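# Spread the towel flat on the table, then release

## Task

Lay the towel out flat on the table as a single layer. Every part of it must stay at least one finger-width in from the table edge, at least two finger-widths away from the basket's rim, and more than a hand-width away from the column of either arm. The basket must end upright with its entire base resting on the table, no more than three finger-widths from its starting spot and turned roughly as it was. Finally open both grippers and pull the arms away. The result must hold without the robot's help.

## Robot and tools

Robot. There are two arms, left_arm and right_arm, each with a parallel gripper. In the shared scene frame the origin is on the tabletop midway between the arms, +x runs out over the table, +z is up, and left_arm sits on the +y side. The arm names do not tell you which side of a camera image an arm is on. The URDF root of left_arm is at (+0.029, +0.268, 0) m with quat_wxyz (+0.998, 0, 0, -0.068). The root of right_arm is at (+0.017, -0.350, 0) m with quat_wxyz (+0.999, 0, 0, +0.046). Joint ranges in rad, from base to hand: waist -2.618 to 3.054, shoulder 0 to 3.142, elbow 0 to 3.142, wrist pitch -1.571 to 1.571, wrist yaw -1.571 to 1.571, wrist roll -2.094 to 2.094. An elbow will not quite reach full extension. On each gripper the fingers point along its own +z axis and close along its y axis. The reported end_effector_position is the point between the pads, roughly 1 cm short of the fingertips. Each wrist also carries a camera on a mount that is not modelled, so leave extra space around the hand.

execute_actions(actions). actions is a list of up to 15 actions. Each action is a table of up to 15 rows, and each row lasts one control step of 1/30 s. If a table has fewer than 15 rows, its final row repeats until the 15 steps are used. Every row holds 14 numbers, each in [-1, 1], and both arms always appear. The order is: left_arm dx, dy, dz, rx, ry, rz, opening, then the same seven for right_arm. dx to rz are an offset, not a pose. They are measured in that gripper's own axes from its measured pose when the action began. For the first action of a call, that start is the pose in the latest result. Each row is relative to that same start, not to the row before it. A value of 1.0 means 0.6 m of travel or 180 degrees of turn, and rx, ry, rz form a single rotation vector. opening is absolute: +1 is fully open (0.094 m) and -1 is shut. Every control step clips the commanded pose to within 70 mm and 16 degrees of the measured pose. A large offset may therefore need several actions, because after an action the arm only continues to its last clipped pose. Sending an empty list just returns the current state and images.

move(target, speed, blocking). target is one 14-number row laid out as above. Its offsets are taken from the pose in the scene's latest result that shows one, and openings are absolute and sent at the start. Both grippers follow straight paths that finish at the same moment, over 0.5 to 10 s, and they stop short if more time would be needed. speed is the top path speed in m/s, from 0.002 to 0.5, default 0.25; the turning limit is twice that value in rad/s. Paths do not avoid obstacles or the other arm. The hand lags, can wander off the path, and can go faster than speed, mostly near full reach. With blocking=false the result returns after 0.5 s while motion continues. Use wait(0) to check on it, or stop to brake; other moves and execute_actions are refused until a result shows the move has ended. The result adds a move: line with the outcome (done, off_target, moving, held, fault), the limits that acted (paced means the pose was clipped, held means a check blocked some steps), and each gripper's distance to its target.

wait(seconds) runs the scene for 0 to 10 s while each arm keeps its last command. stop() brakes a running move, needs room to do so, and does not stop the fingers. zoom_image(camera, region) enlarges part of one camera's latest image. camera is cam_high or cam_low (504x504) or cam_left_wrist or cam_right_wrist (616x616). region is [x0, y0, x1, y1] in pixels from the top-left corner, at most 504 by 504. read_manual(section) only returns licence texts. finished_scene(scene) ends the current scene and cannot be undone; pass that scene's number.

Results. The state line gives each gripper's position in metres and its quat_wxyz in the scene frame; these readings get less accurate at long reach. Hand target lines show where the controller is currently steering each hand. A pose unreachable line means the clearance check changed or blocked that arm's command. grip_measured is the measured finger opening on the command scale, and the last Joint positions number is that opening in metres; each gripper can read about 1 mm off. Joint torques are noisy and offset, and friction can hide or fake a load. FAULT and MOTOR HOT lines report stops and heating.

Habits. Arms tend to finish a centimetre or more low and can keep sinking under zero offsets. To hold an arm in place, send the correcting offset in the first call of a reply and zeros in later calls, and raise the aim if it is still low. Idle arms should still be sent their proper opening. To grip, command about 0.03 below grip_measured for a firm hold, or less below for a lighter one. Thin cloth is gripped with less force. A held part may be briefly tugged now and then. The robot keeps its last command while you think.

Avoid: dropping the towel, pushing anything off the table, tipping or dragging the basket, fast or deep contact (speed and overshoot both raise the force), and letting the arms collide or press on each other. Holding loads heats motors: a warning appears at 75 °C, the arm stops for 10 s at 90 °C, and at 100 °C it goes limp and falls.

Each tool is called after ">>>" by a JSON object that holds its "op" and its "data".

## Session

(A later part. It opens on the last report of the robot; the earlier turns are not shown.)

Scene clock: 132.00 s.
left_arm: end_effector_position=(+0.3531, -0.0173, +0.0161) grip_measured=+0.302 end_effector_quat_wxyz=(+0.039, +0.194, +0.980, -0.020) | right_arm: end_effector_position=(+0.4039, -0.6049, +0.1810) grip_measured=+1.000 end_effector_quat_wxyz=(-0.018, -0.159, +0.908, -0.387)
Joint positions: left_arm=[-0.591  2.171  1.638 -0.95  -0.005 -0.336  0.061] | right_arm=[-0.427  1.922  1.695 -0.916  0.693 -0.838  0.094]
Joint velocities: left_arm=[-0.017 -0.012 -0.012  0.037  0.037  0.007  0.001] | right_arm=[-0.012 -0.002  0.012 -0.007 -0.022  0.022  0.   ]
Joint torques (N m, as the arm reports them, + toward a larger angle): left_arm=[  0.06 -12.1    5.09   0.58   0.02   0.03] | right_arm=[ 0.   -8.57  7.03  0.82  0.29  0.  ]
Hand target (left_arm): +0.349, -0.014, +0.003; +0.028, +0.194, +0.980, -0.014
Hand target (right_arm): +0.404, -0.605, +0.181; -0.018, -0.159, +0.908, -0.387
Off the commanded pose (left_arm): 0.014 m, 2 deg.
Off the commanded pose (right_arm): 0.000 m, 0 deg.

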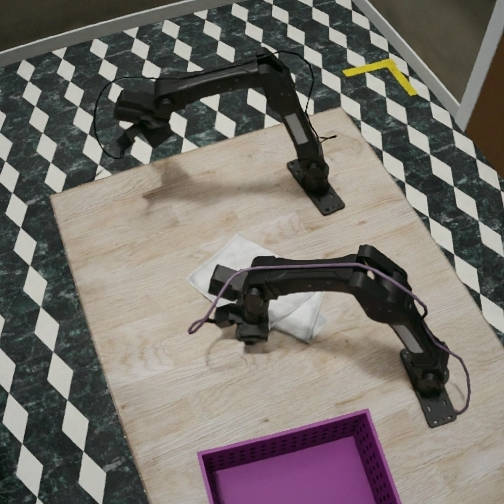

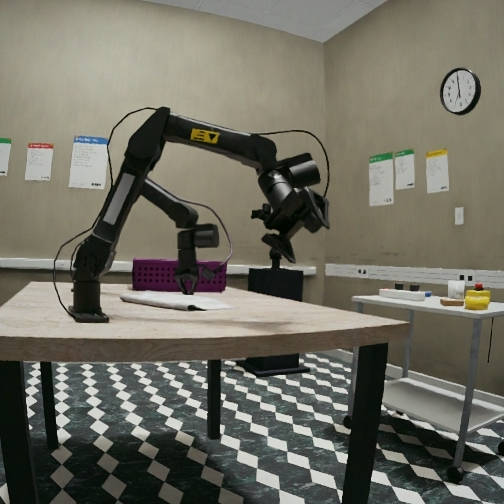

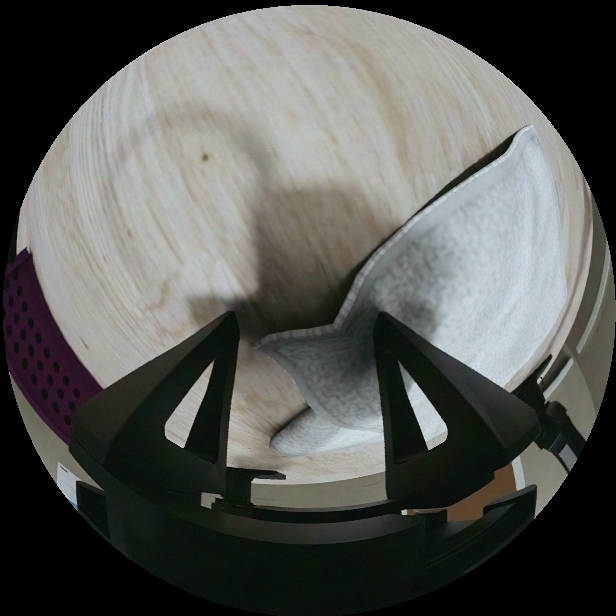

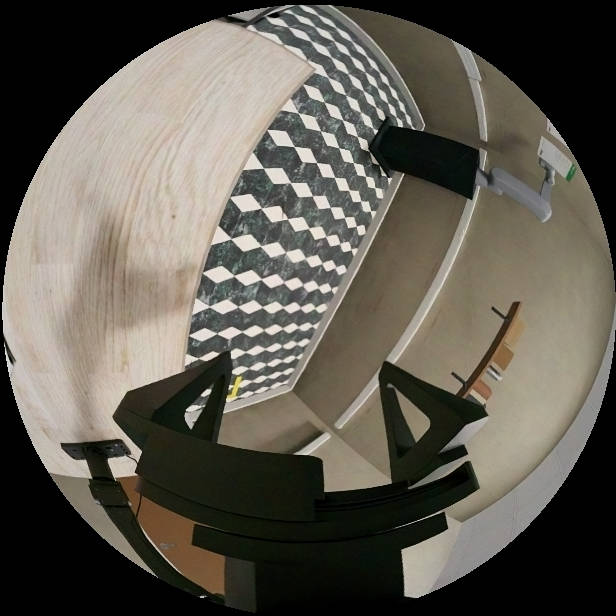

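>>> {"op": "execute_actions", "data": {"actions": [[[0,0,0.035,0,0,0,0.2,0,0,0,0,0,0,1],[0,0,0.035,0,0,0,0.1,0,0,0,0,0,0,1],[0,0,0.035,0,0,0,0.0,0,0,0,0,0,0,1],[0,0,0.035,0,0,0,-0.1,0,0,0,0,0,0,1],[0,0,0.035,0,0,0,-0.2,0,0,0,0,0,0,1],[0,0,0.035,0,0,0,-0.3,0,0,0,0,0,0,1],[0,0,0.035,0,0,0,-0.4,0,0,0,0,0,0,1],[0,0,0.035,0,0,0,-0.5,0,0,0,0,0,0,1]],[[0,0,0.035,0,0,0,-0.6,0,0,0,0,0,0,1],[0,0,0.035,0,0,0,-0.7,0,0,0,0,0,0,1],[0,0,0.035,0,0,0,-0.8,0,0,0,0,0,0,1],[0,0,0.035,0,0,0,-0.9,0,0,0,0,0,0,1],[0,0,0.035,0,0,0,-1,0,0,0,0,0,0,1]]]}}

Scene clock: 139.10 s.
left_arm: end_effector_position=(+0.3691, -0.0335, +0.0171) grip_measured=-0.953 end_effector_quat_wxyz=(+0.076, +0.194, +0.977, -0.047) | right_arm: end_effector_position=(+0.4039, -0.6049, +0.1810) grip_measured=+1.000 end_effector_quat_wxyz=(-0.018, -0.159, +0.908, -0.387)
Joint positions: left_arm=[-0.591  2.175  1.635 -0.852  0.003 -0.336  0.002] | right_arm=[-0.427  1.922  1.695 -0.916  0.693 -0.838  0.094]
Joint velocities: left_arm=[-0.002 -0.002 -0.002 -0.037  0.066 -0.037  0.001] | right_arm=[ 0.012 -0.002 -0.002  0.066  0.022 -0.066  0.   ]
Joint torques (N m, as the arm reports them, + toward a larger angle): left_arm=[ -0.08 -10.98   4.62   0.81   0.     0.02] | right_arm=[ 0.   -8.57  7.02  0.82  0.29  0.  ]
Hand target (left_arm): +0.363, -0.028, -0.004; +0.059, +0.194, +0.979, -0.035
Hand target (right_arm): +0.404, -0.605, +0.181; -0.018, -0.159, +0.908, -0.387
Off the commanded pose (left_arm): 0.023 m, 2 deg.
Off the commanded pose (right_arm): 0.000 m, 0 deg.

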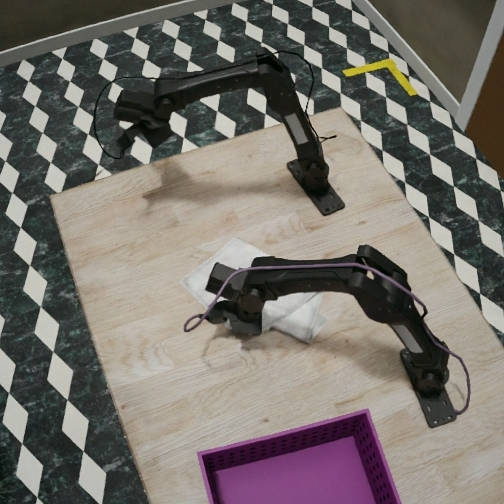

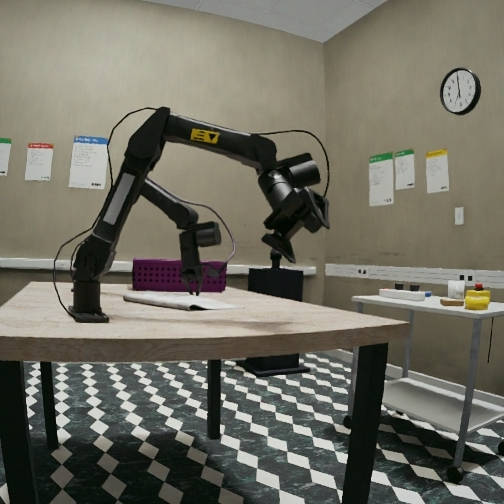

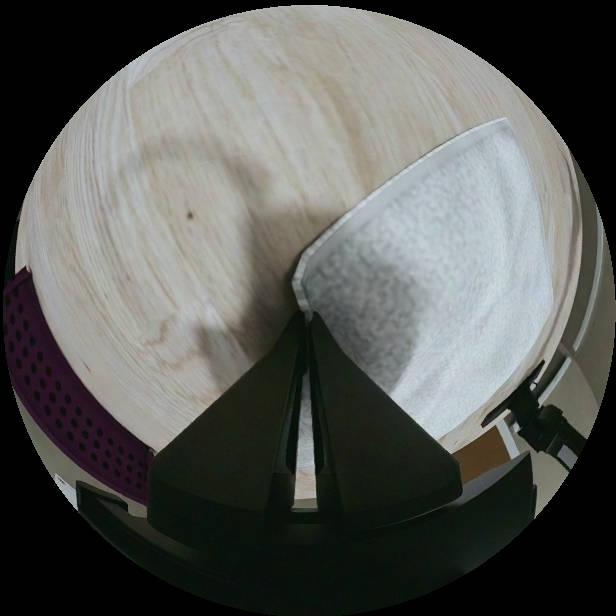

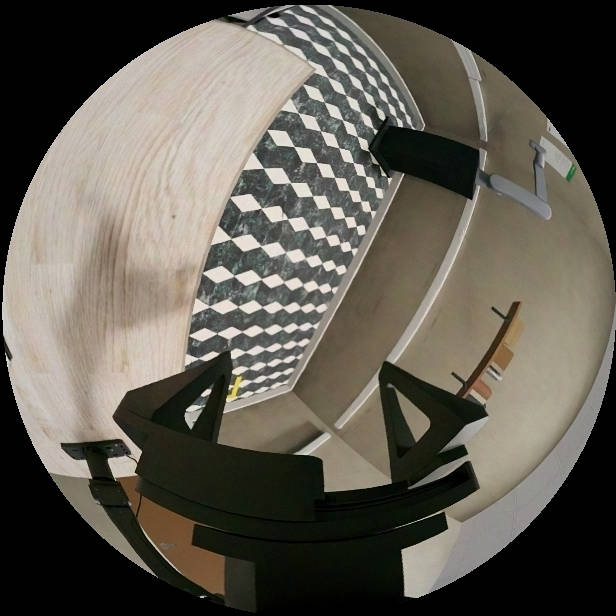

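>>> {"op": "move", "data": {"target": [0.027,0.082,-0.167,-0.02,0.053,0,-1,0,0,0,0,0,0,1], "speed": 0.06}}

>>> {"op": "zoom_image", "data": {"camera": "cam_high", "region": [140, 200, 390, 450]}}

Scene clock: 146.83 s.
left_arm: end_effector_position=(+0.3556, +0.0302, +0.0973) grip_measured=-0.953 end_effector_quat_wxyz=(-0.011, +0.194, +0.981, +0.004) | right_arm: end_effector_position=(+0.4039, -0.6049, +0.1810) grip_measured=+1.000 end_effector_quat_wxyz=(-0.018, -0.159, +0.908, -0.387)
Joint positions: left_arm=[-0.496  2.122  1.89  -1.362  0.003 -0.241  0.002] | right_arm=[-0.427  1.922  1.695 -0.916  0.693 -0.838  0.094]
Joint velocities: left_arm=[-0.017 -0.002  0.007  0.037  0.007 -0.051 -0.   ] | right_arm=[-0.012  0.017  0.002  0.051 -0.037  0.007  0.   ]
Joint torques (N m, as the arm reports them, + toward a larger angle): left_arm=[  0.52 -14.15   9.5    0.05  -0.04   0.13] | right_arm=[ 0.01 -8.57  7.03  0.82  0.29 -0.01]
Hand target (left_arm): +0.360, +0.031, +0.109; +0.000, +0.195, +0.981, +0.000
Hand target (right_arm): +0.404, -0.605, +0.181; -0.018, -0.159, +0.908, -0.387
Off the commanded pose (left_arm): 0.013 m, 1 deg.
Off the commanded pose (right_arm): 0.000 m, 0 deg.
move: off_target (left_arm)

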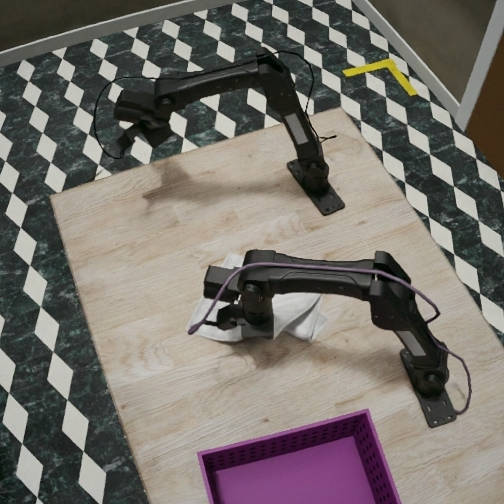

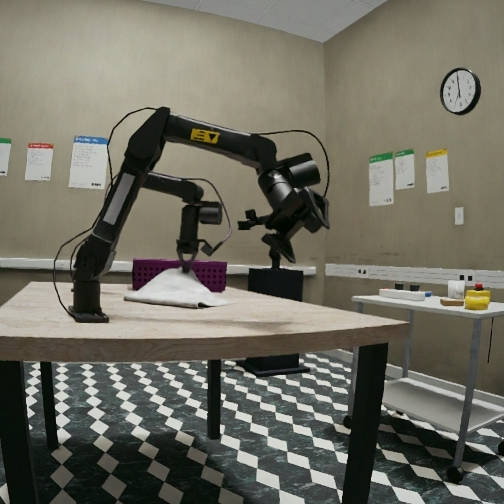

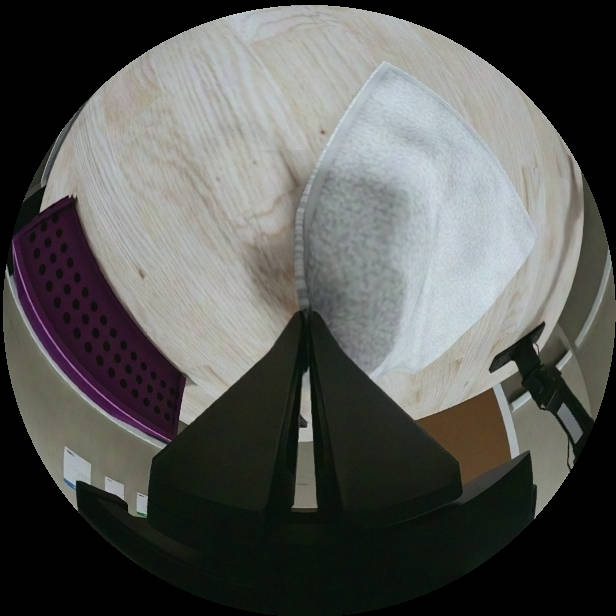

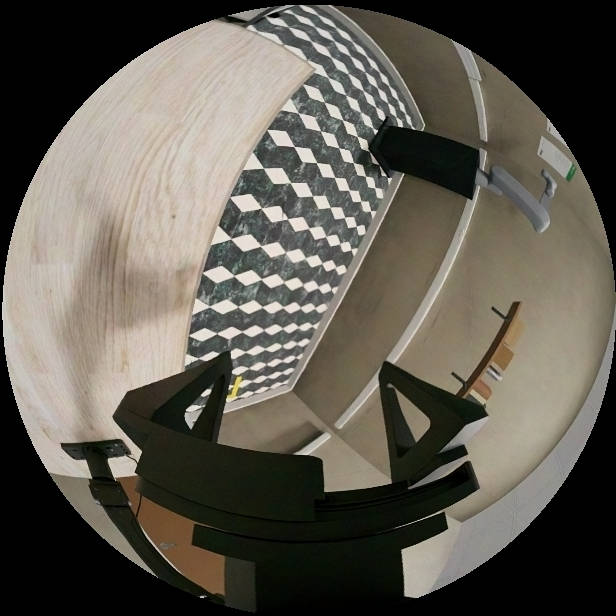

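Region (140, 200, 390, 450) of cam_high's 504x504 image, scaled by 2.016, with more detail than that image has.

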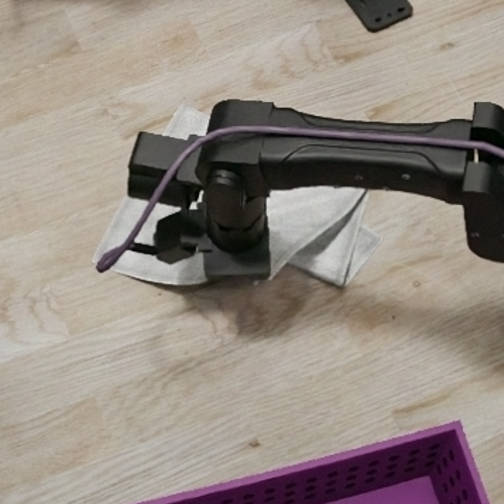

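>>> {"op": "execute_actions", "data": {"actions": []}}

Scene clock: 158.83 s.
left_arm: end_effector_position=(+0.3552, +0.0305, +0.0973) grip_measured=-0.953 end_effector_quat_wxyz=(-0.012, +0.194, +0.981, +0.004) | right_arm: end_effector_position=(+0.4039, -0.6049, +0.1810) grip_measured=+1.000 end_effector_quat_wxyz=(-0.018, -0.159, +0.908, -0.387)
Joint positions: left_arm=[-0.496  2.122  1.89  -1.364  0.003 -0.241  0.002] | right_arm=[-0.427  1.922  1.695 -0.916  0.693 -0.838  0.094]
Joint velocities: left_arm=[ 0.012 -0.007  0.007  0.051 -0.095 -0.051 -0.001] | right_arm=[-0.002  0.012 -0.027 -0.037 -0.007  0.037  0.   ]
Joint torques (N m, as the arm reports them, + toward a larger angle): left_arm=[  0.55 -14.23   9.53   0.04  -0.03   0.15] | right_arm=[-0.01 -8.58  7.03  0.82  0.29 -0.01]
Hand target (left_arm): +0.360, +0.031, +0.109; -0.000, +0.195, +0.981, +0.000
Hand target (right_arm): +0.404, -0.605, +0.181; -0.018, -0.159, +0.908, -0.387
Off the commanded pose (left_arm): 0.014 m, 2 deg.
Off the commanded pose (right_arm): 0.000 m, 0 deg.

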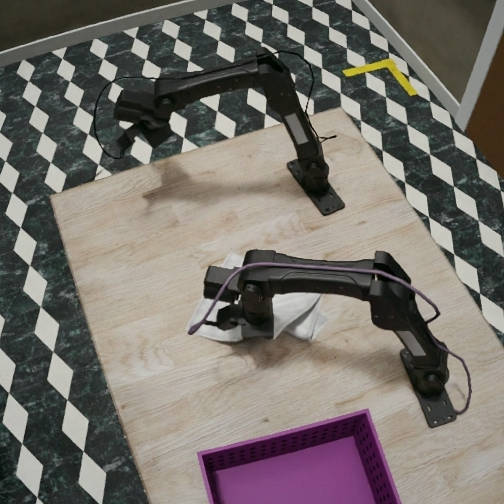

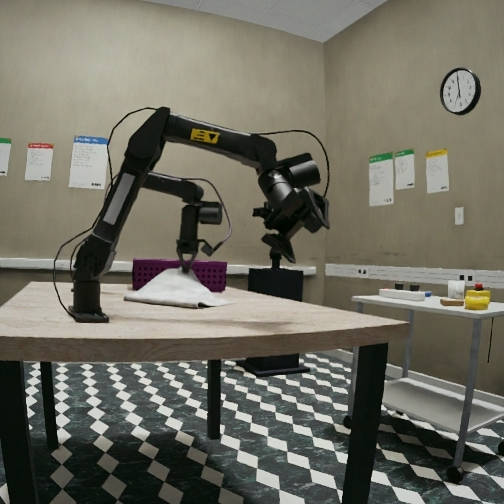

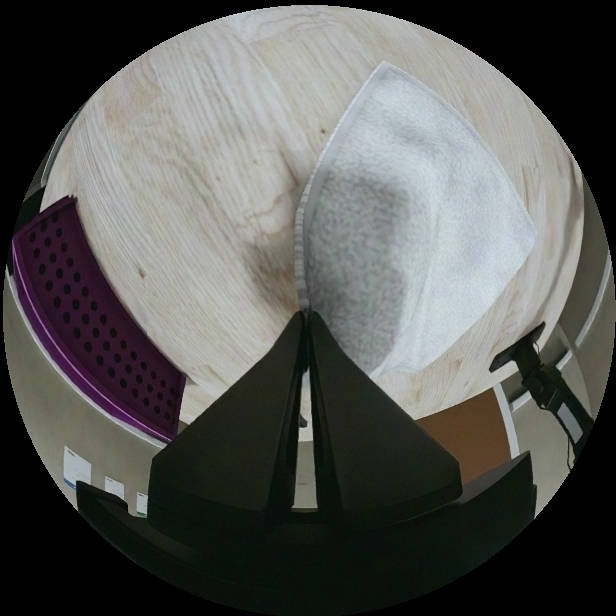

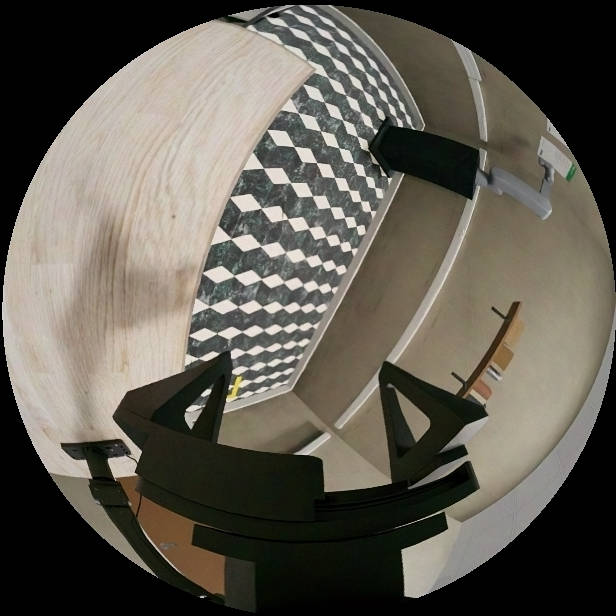

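>>> {"op": "zoom_image", "data": {"camera": "cam_high", "region": [140, 200, 390, 400]}}

>>> {"op": "zoom_image", "data": {"camera": "cam_low", "region": [80, 230, 280, 330]}}

Region (140, 200, 390, 400) of cam_high's 504x504 image, scaled by 2.016, with more detail than that image has; it fills the top 403 rows of this view, and the rest is white.

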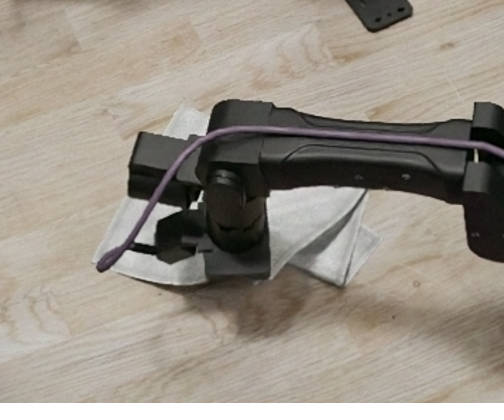

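Region (80, 230, 280, 330) of cam_low's 504x504 image, scaled by 2.520, with more detail than that image has.

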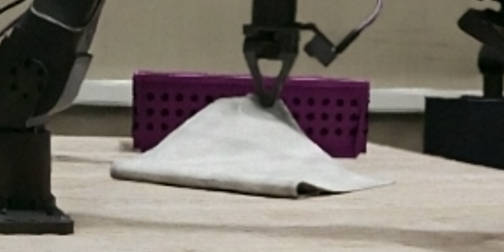

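>>> {"op": "move", "data": {"target": [0,0,-0.02,0,0,0,-1, 0.091,0.800,-0.679,-0.213,-0.148,-0.232,0.3], "speed": 0.3}}

Scene clock: 181.77 s.
left_arm: end_effector_position=(+0.3528, +0.0323, +0.1027) grip_measured=-0.953 end_effector_quat_wxyz=(-0.017, +0.194, +0.981, +0.006) | right_arm: end_effector_position=(+0.1693, -0.0255, +0.1412) grip_measured=+0.302 end_effector_quat_wxyz=(-0.004, -0.534, +0.846, +0.001)
Joint positions: left_arm=[-0.496  2.122  1.911 -1.397  0.003 -0.241  0.002] | right_arm=[ 1.036  1.915  1.764 -1.425 -0.005  0.001  0.061]
Joint velocities: left_arm=[ 0.002 -0.002 -0.002  0.022  0.051 -0.066 -0.001] | right_arm=[ 0.007  0.002  0.002  0.037  0.051  0.007 -0.   ]
Joint torques (N m, as the arm reports them, + toward a larger angle): left_arm=[ -0.03 -12.84   9.52   0.05   0.03   0.01] | right_arm=[ 0.06 -7.77  8.94  0.2  -0.06  0.03]
Hand target (left_arm): +0.355, +0.031, +0.109; -0.012, +0.194, +0.981, +0.004
Hand target (right_arm): +0.170, -0.018, +0.148; +0.005, -0.531, +0.847, +0.014
Off the commanded pose (left_arm): 0.007 m, 1 deg.
Off the commanded pose (right_arm): 0.006 m, 1 deg.
move: done

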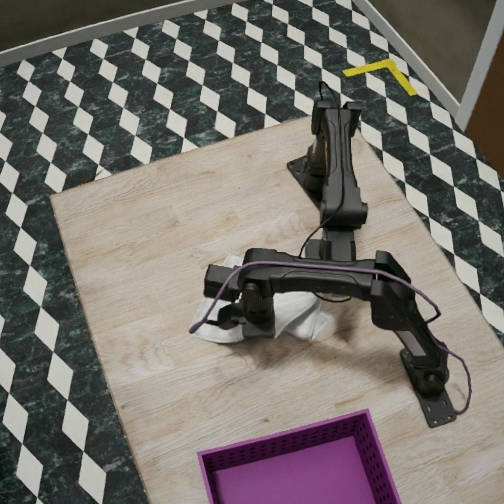

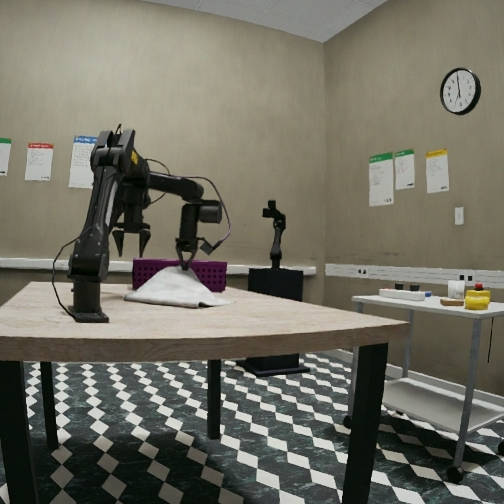

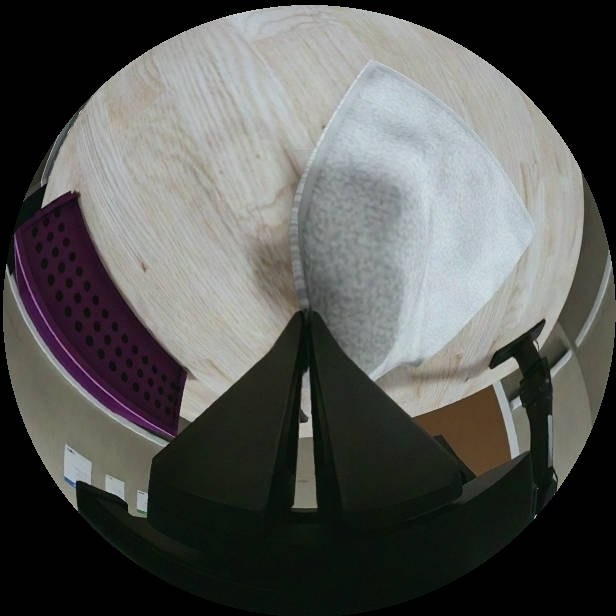

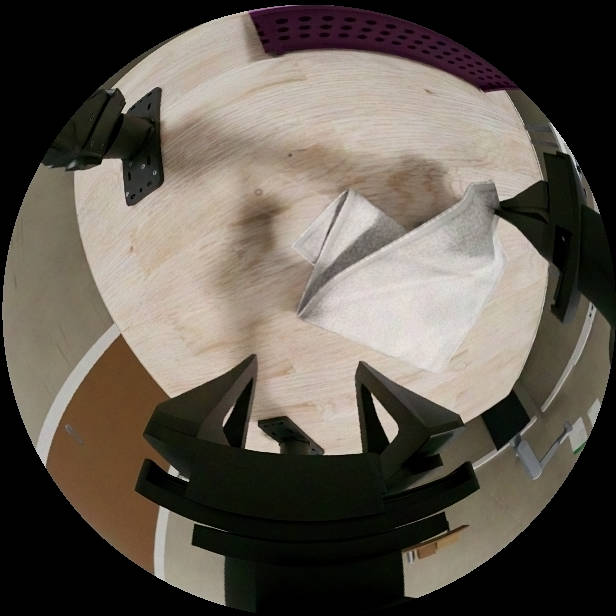

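>>> {"op": "zoom_image", "data": {"camera": "cam_right_wrist", "region": [230, 130, 560, 420]}}

Region (230, 130, 560, 420) of cam_right_wrist's 616x616 image, scaled by 1.527, with more detail than that image has; it fills the top 443 rows of this view, and the rest is white.

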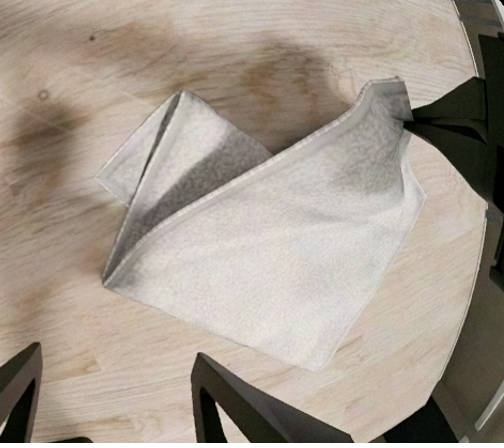

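>>> {"op": "move", "data": {"target": [0,0,-0.012,0,0,0,-1, -0.025,0,0.125,0,0,0,-0.3], "speed": 0.15}}

>>> {"op": "zoom_image", "data": {"camera": "cam_right_wrist", "region": [150, 150, 480, 440]}}

Scene clock: 210.37 s.
left_arm: end_effector_position=(+0.3501, +0.0343, +0.1028) grip_measured=-0.953 end_effector_quat_wxyz=(-0.024, +0.194, +0.981, +0.009) | right_arm: end_effector_position=(+0.1736, -0.0159, +0.0655) grip_measured=-0.297 end_effector_quat_wxyz=(-0.010, -0.533, +0.846, -0.003)
Joint positions: left_arm=[-0.496  2.122  1.911 -1.41   0.003 -0.241  0.002] | right_arm=[ 1.036  1.986  1.562 -1.167 -0.006  0.003  0.033]
Joint velocities: left_arm=[ 0.007  0.002 -0.007  0.095 -0.022 -0.066  0.   ] | right_arm=[-0.007 -0.007 -0.022  0.081 -0.037  0.022  0.   ]
Joint torques (N m, as the arm reports them, + toward a larger angle): left_arm=[  0.11 -13.05   9.75   0.04   0.     0.07] | right_arm=[ 0.11 -8.61  5.96  0.3   0.01 -0.01]
Hand target (left_arm): +0.353, +0.032, +0.110; -0.017, +0.194, +0.981, +0.006
Hand target (right_arm): +0.175, -0.013, +0.066; -0.003, -0.534, +0.846, +0.001
Off the commanded pose (left_arm): 0.008 m, 1 deg.
Off the commanded pose (right_arm): 0.004 m, 1 deg.
move: done

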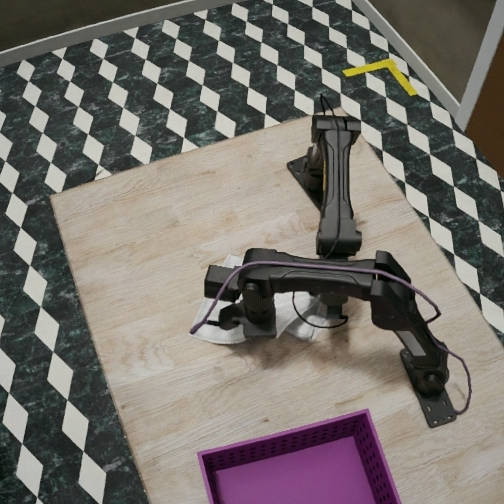

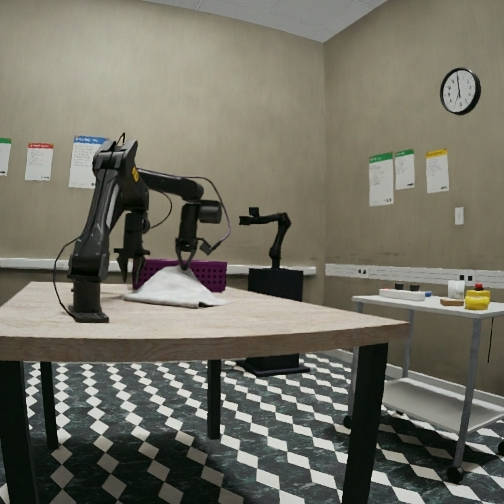

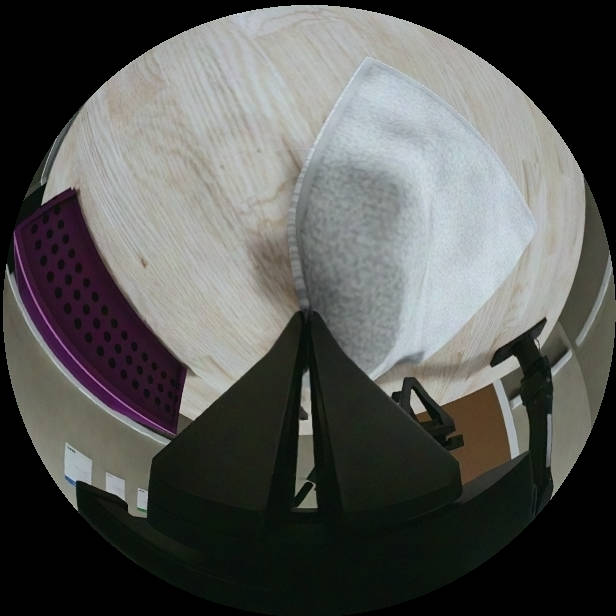

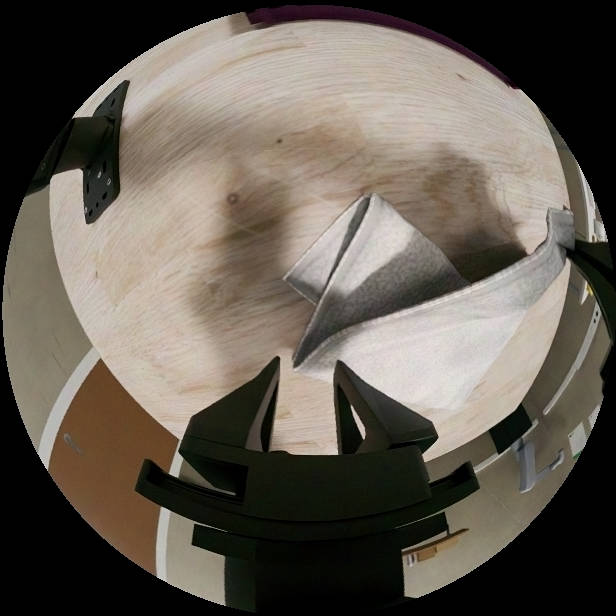

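Region (150, 150, 480, 440) of cam_right_wrist's 616x616 image, scaled by 1.527, with more detail than that image has; it fills the top 443 rows of this view, and the rest is white.

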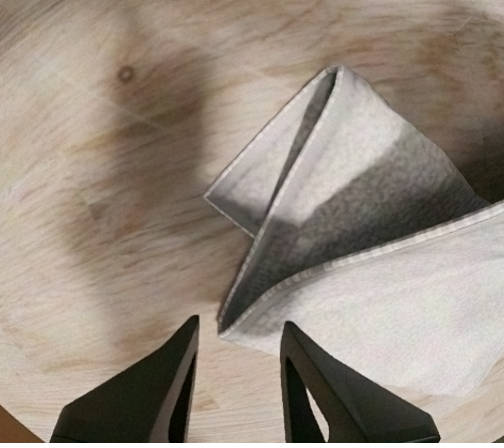

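>>> {"op": "move", "data": {"target": [-0.008,0.006,-0.01,0,0,0,-1, -0.05,0.017,0.035,0,0,0,-0.3], "speed": 0.1}}

>>> {"op": "zoom_image", "data": {"camera": "cam_right_wrist", "region": [150, 150, 480, 440]}}

Scene clock: 229.77 s.
left_arm: end_effector_position=(+0.3521, +0.0345, +0.1073) grip_measured=-0.953 end_effector_quat_wxyz=(-0.022, +0.193, +0.981, +0.008) | right_arm: end_effector_position=(+0.1758, +0.0034, +0.0380) grip_measured=-0.297 end_effector_quat_wxyz=(-0.025, -0.532, +0.846, -0.013)
Joint positions: left_arm=[-0.492  2.126  1.935 -1.427  0.003 -0.239  0.002] | right_arm=[ 1.052  2.114  1.64  -1.153 -0.006  0.022  0.033]
Joint velocities: left_arm=[-0.007  0.002 -0.007  0.007  0.066 -0.051 -0.   ] | right_arm=[-0.002 -0.022 -0.002 -0.051 -0.007  0.051 -0.001]
Joint torques (N m, as the arm reports them, + toward a larger angle): left_arm=[  0.71 -11.86   9.56   0.     0.02   0.12] | right_arm=[ 0.57 -8.95  8.66  0.17 -0.01  0.11]
Hand target (left_arm): +0.356, +0.036, +0.109; -0.023, +0.194, +0.981, +0.009
Hand target (right_arm): +0.177, +0.015, +0.044; -0.011, -0.533, +0.846, -0.002
Off the commanded pose (left_arm): 0.004 m, 0 deg.
Off the commanded pose (right_arm): 0.013 m, 2 deg.
move: off_target (right_arm)

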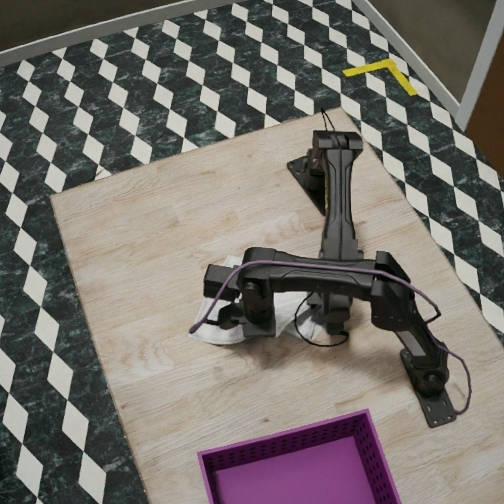

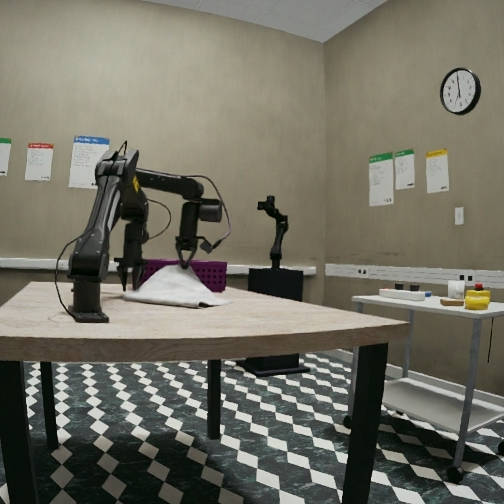

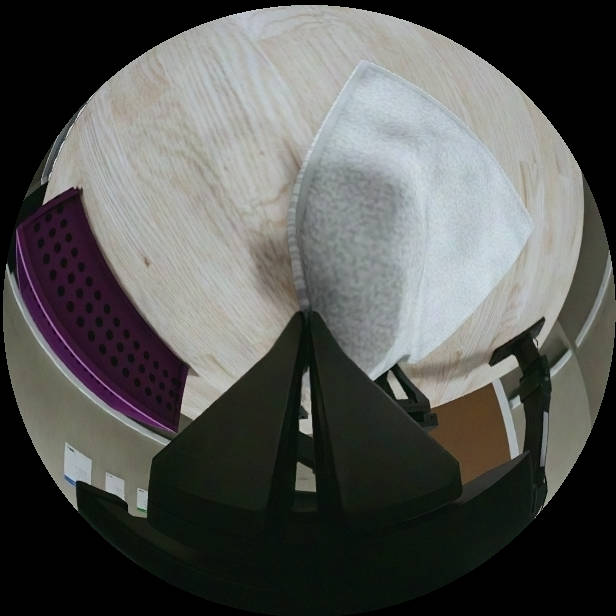

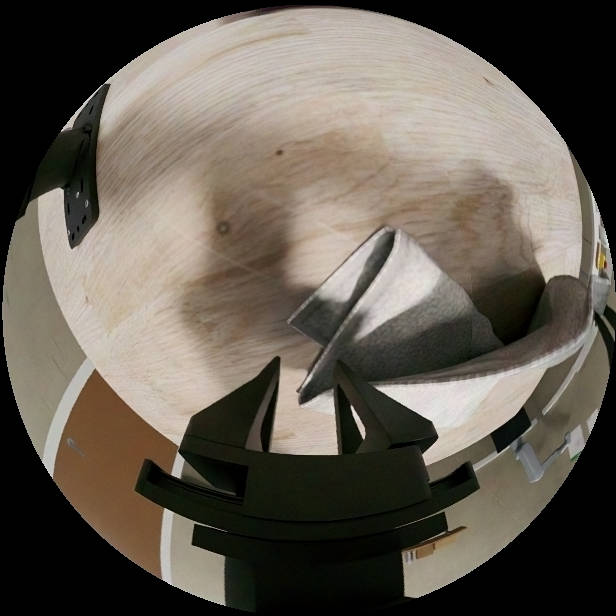

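Region (150, 150, 480, 440) of cam_right_wrist's 616x616 image, scaled by 1.527, with more detail than that image has; it fills the top 443 rows of this view, and the rest is white.

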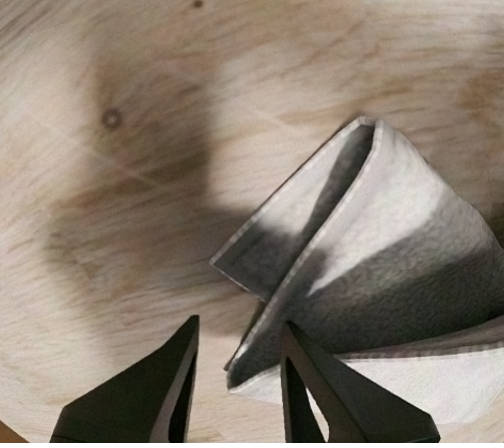

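>>> {"op": "execute_actions", "data": {"actions": [[[0.004,0.004,-0.004,0,0,0,-1, -0.045,0.008,-0.008,0,0,0,-0.4]],[[0,0,0,0,0,0,-1, -0.045,0.008,-0.008,0,0,0,-0.4]]]}}

>>> {"op": "zoom_image", "data": {"camera": "cam_right_wrist", "region": [150, 150, 480, 440]}}

Scene clock: 245.97 s.
left_arm: end_effector_position=(+0.3519, +0.0347, +0.1073) grip_measured=-0.953 end_effector_quat_wxyz=(-0.022, +0.193, +0.981, +0.009) | right_arm: end_effector_position=(+0.1939, +0.0433, +0.0286) grip_measured=-0.397 end_effector_quat_wxyz=(-0.039, -0.529, +0.848, -0.022)
Joint positions: left_arm=[-0.492  2.126  1.935 -1.428  0.003 -0.239  0.002] | right_arm=[ 1.052  2.341  1.974 -1.293 -0.006  0.028  0.028]
Joint velocities: left_arm=[-0.007 -0.007  0.002  0.081 -0.007  0.066 -0.   ] | right_arm=[ 0.002 -0.002 -0.017 -0.037 -0.022 -0.037  0.   ]
Joint torques (N m, as the arm reports them, + toward a larger angle): left_arm=[ -0.01 -13.06   7.05   0.16  -0.01   0.03] | right_arm=[  0.74 -10.78   9.12  -0.05   0.     0.08]
Hand target (left_arm): +0.352, +0.035, +0.107; -0.022, +0.193, +0.981, +0.009
Hand target (right_arm): +0.192, +0.050, +0.037; -0.032, -0.530, +0.847, -0.017
Off the commanded pose (left_arm): 0.000 m, 0 deg.
Off the commanded pose (right_arm): 0.011 m, 1 deg.

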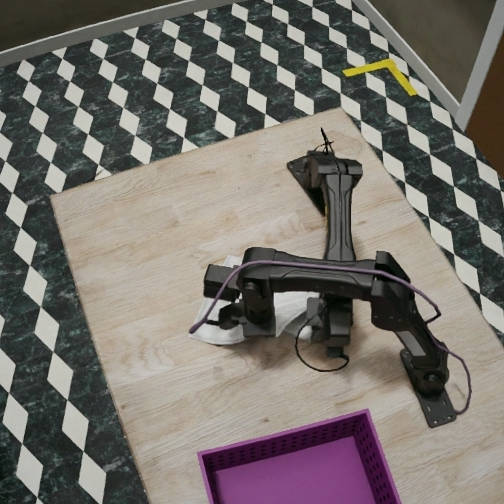

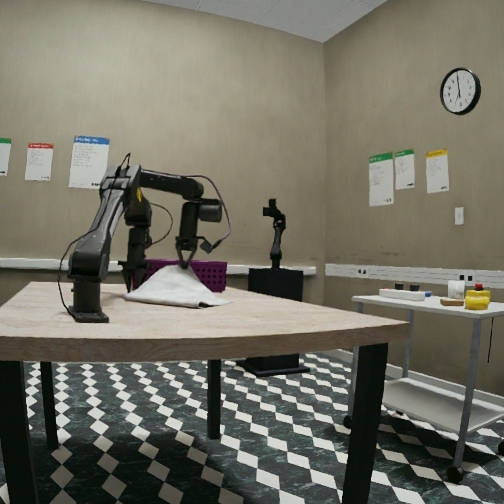

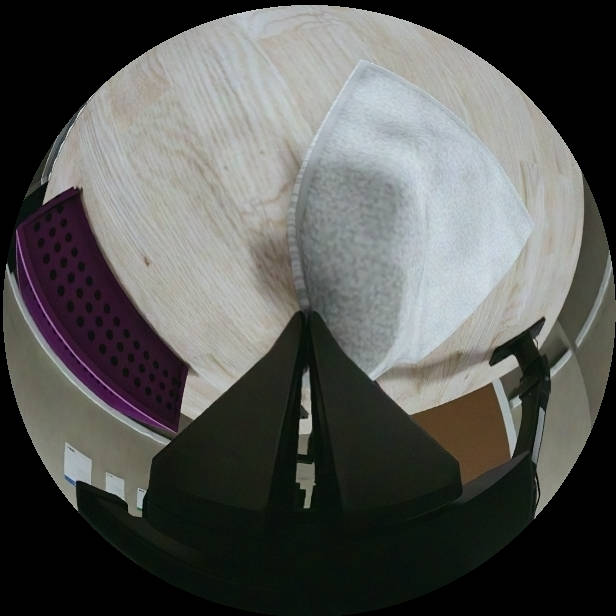

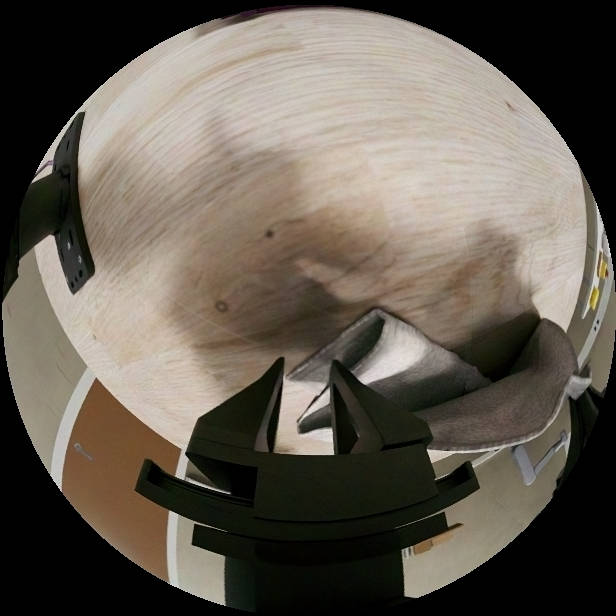

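Region (150, 150, 480, 440) of cam_right_wrist's 616x616 image, scaled by 1.527, with more detail than that image has; it fills the top 443 rows of this view, and the rest is white.

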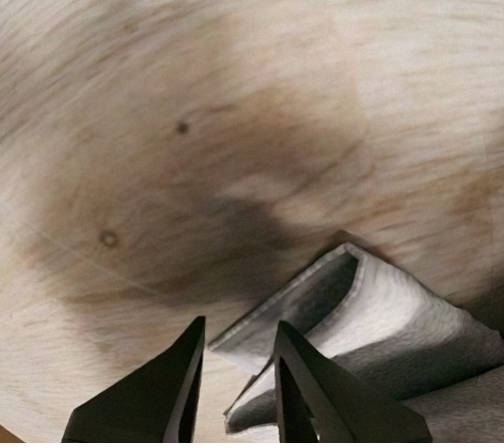

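>>> {"op": "execute_actions", "data": {"actions": [[[0,0,-0.004,0,0,0,-1, 0.024,0.012,-0.008,0,0,0,-0.4]]]}}

>>> {"op": "zoom_image", "data": {"camera": "cam_right_wrist", "region": [150, 200, 480, 490]}}

Scene clock: 252.40 s.
left_arm: end_effector_position=(+0.3519, +0.0347, +0.1073) grip_measured=-0.953 end_effector_quat_wxyz=(-0.022, +0.193, +0.981, +0.009) | right_arm: end_effector_position=(+0.1840, +0.0280, +0.0216) grip_measured=-0.397 end_effector_quat_wxyz=(-0.057, -0.526, +0.848, -0.034)
Joint positions: left_arm=[-0.492  2.126  1.935 -1.428  0.003 -0.239  0.002] | right_arm=[ 1.059  2.313  1.892 -1.282 -0.006  0.039  0.028]
Joint velocities: left_arm=[-0.002 -0.027 -0.007 -0.037 -0.022 -0.037  0.001] | right_arm=[-0.017 -0.012 -0.017 -0.022 -0.022 -0.051  0.   ]
Joint torques (N m, as the arm reports them, + toward a larger angle): left_arm=[  0.01 -13.12   8.06   0.07  -0.03   0.02] | right_arm=[  0.81 -13.17   5.29   0.07  -0.02   0.01]
Hand target (left_arm): +0.352, +0.035, +0.110; -0.022, +0.193, +0.981, +0.009
Hand target (right_arm): +0.181, +0.034, +0.035; -0.040, -0.529, +0.848, -0.022
Off the commanded pose (left_arm): 0.002 m, 0 deg.
Off the commanded pose (right_arm): 0.015 m, 2 deg.

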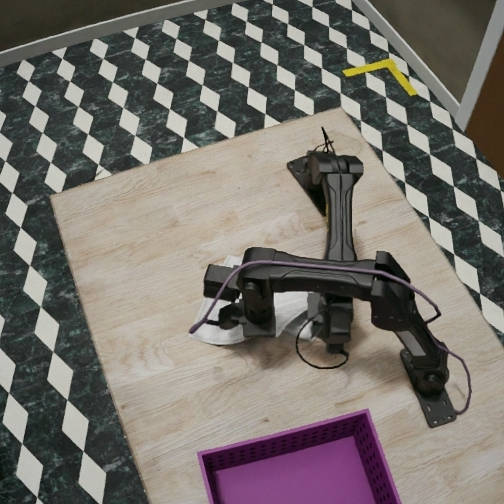

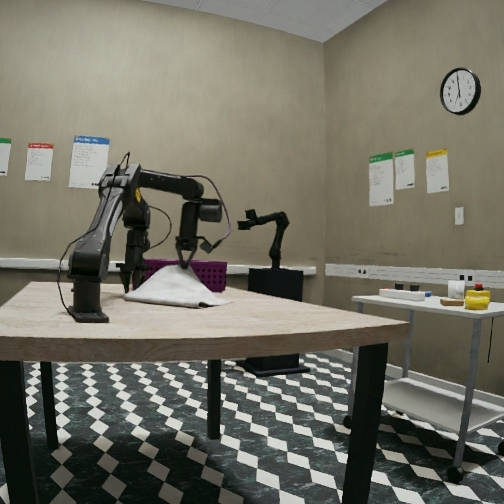

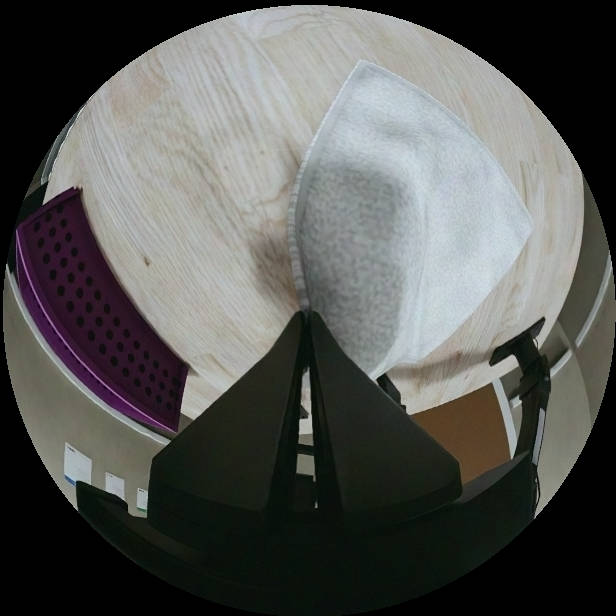

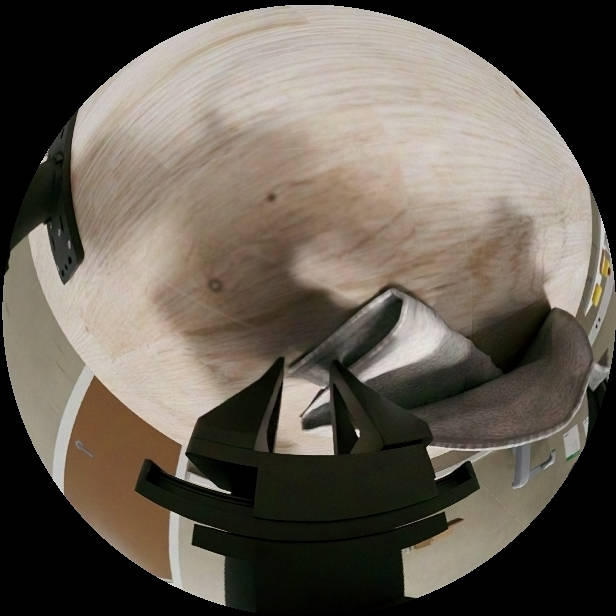

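Region (150, 200, 480, 490) of cam_right_wrist's 616x616 image, scaled by 1.527, with more detail than that image has; it fills the top 443 rows of this view, and the rest is white.

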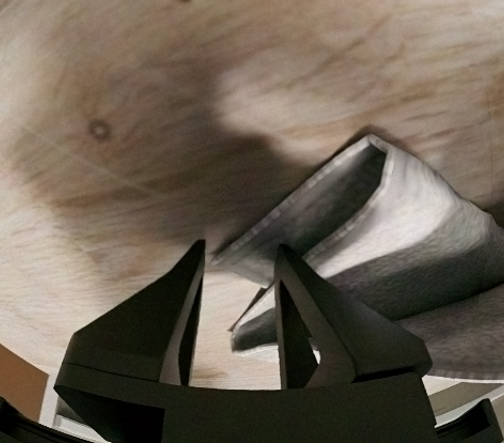

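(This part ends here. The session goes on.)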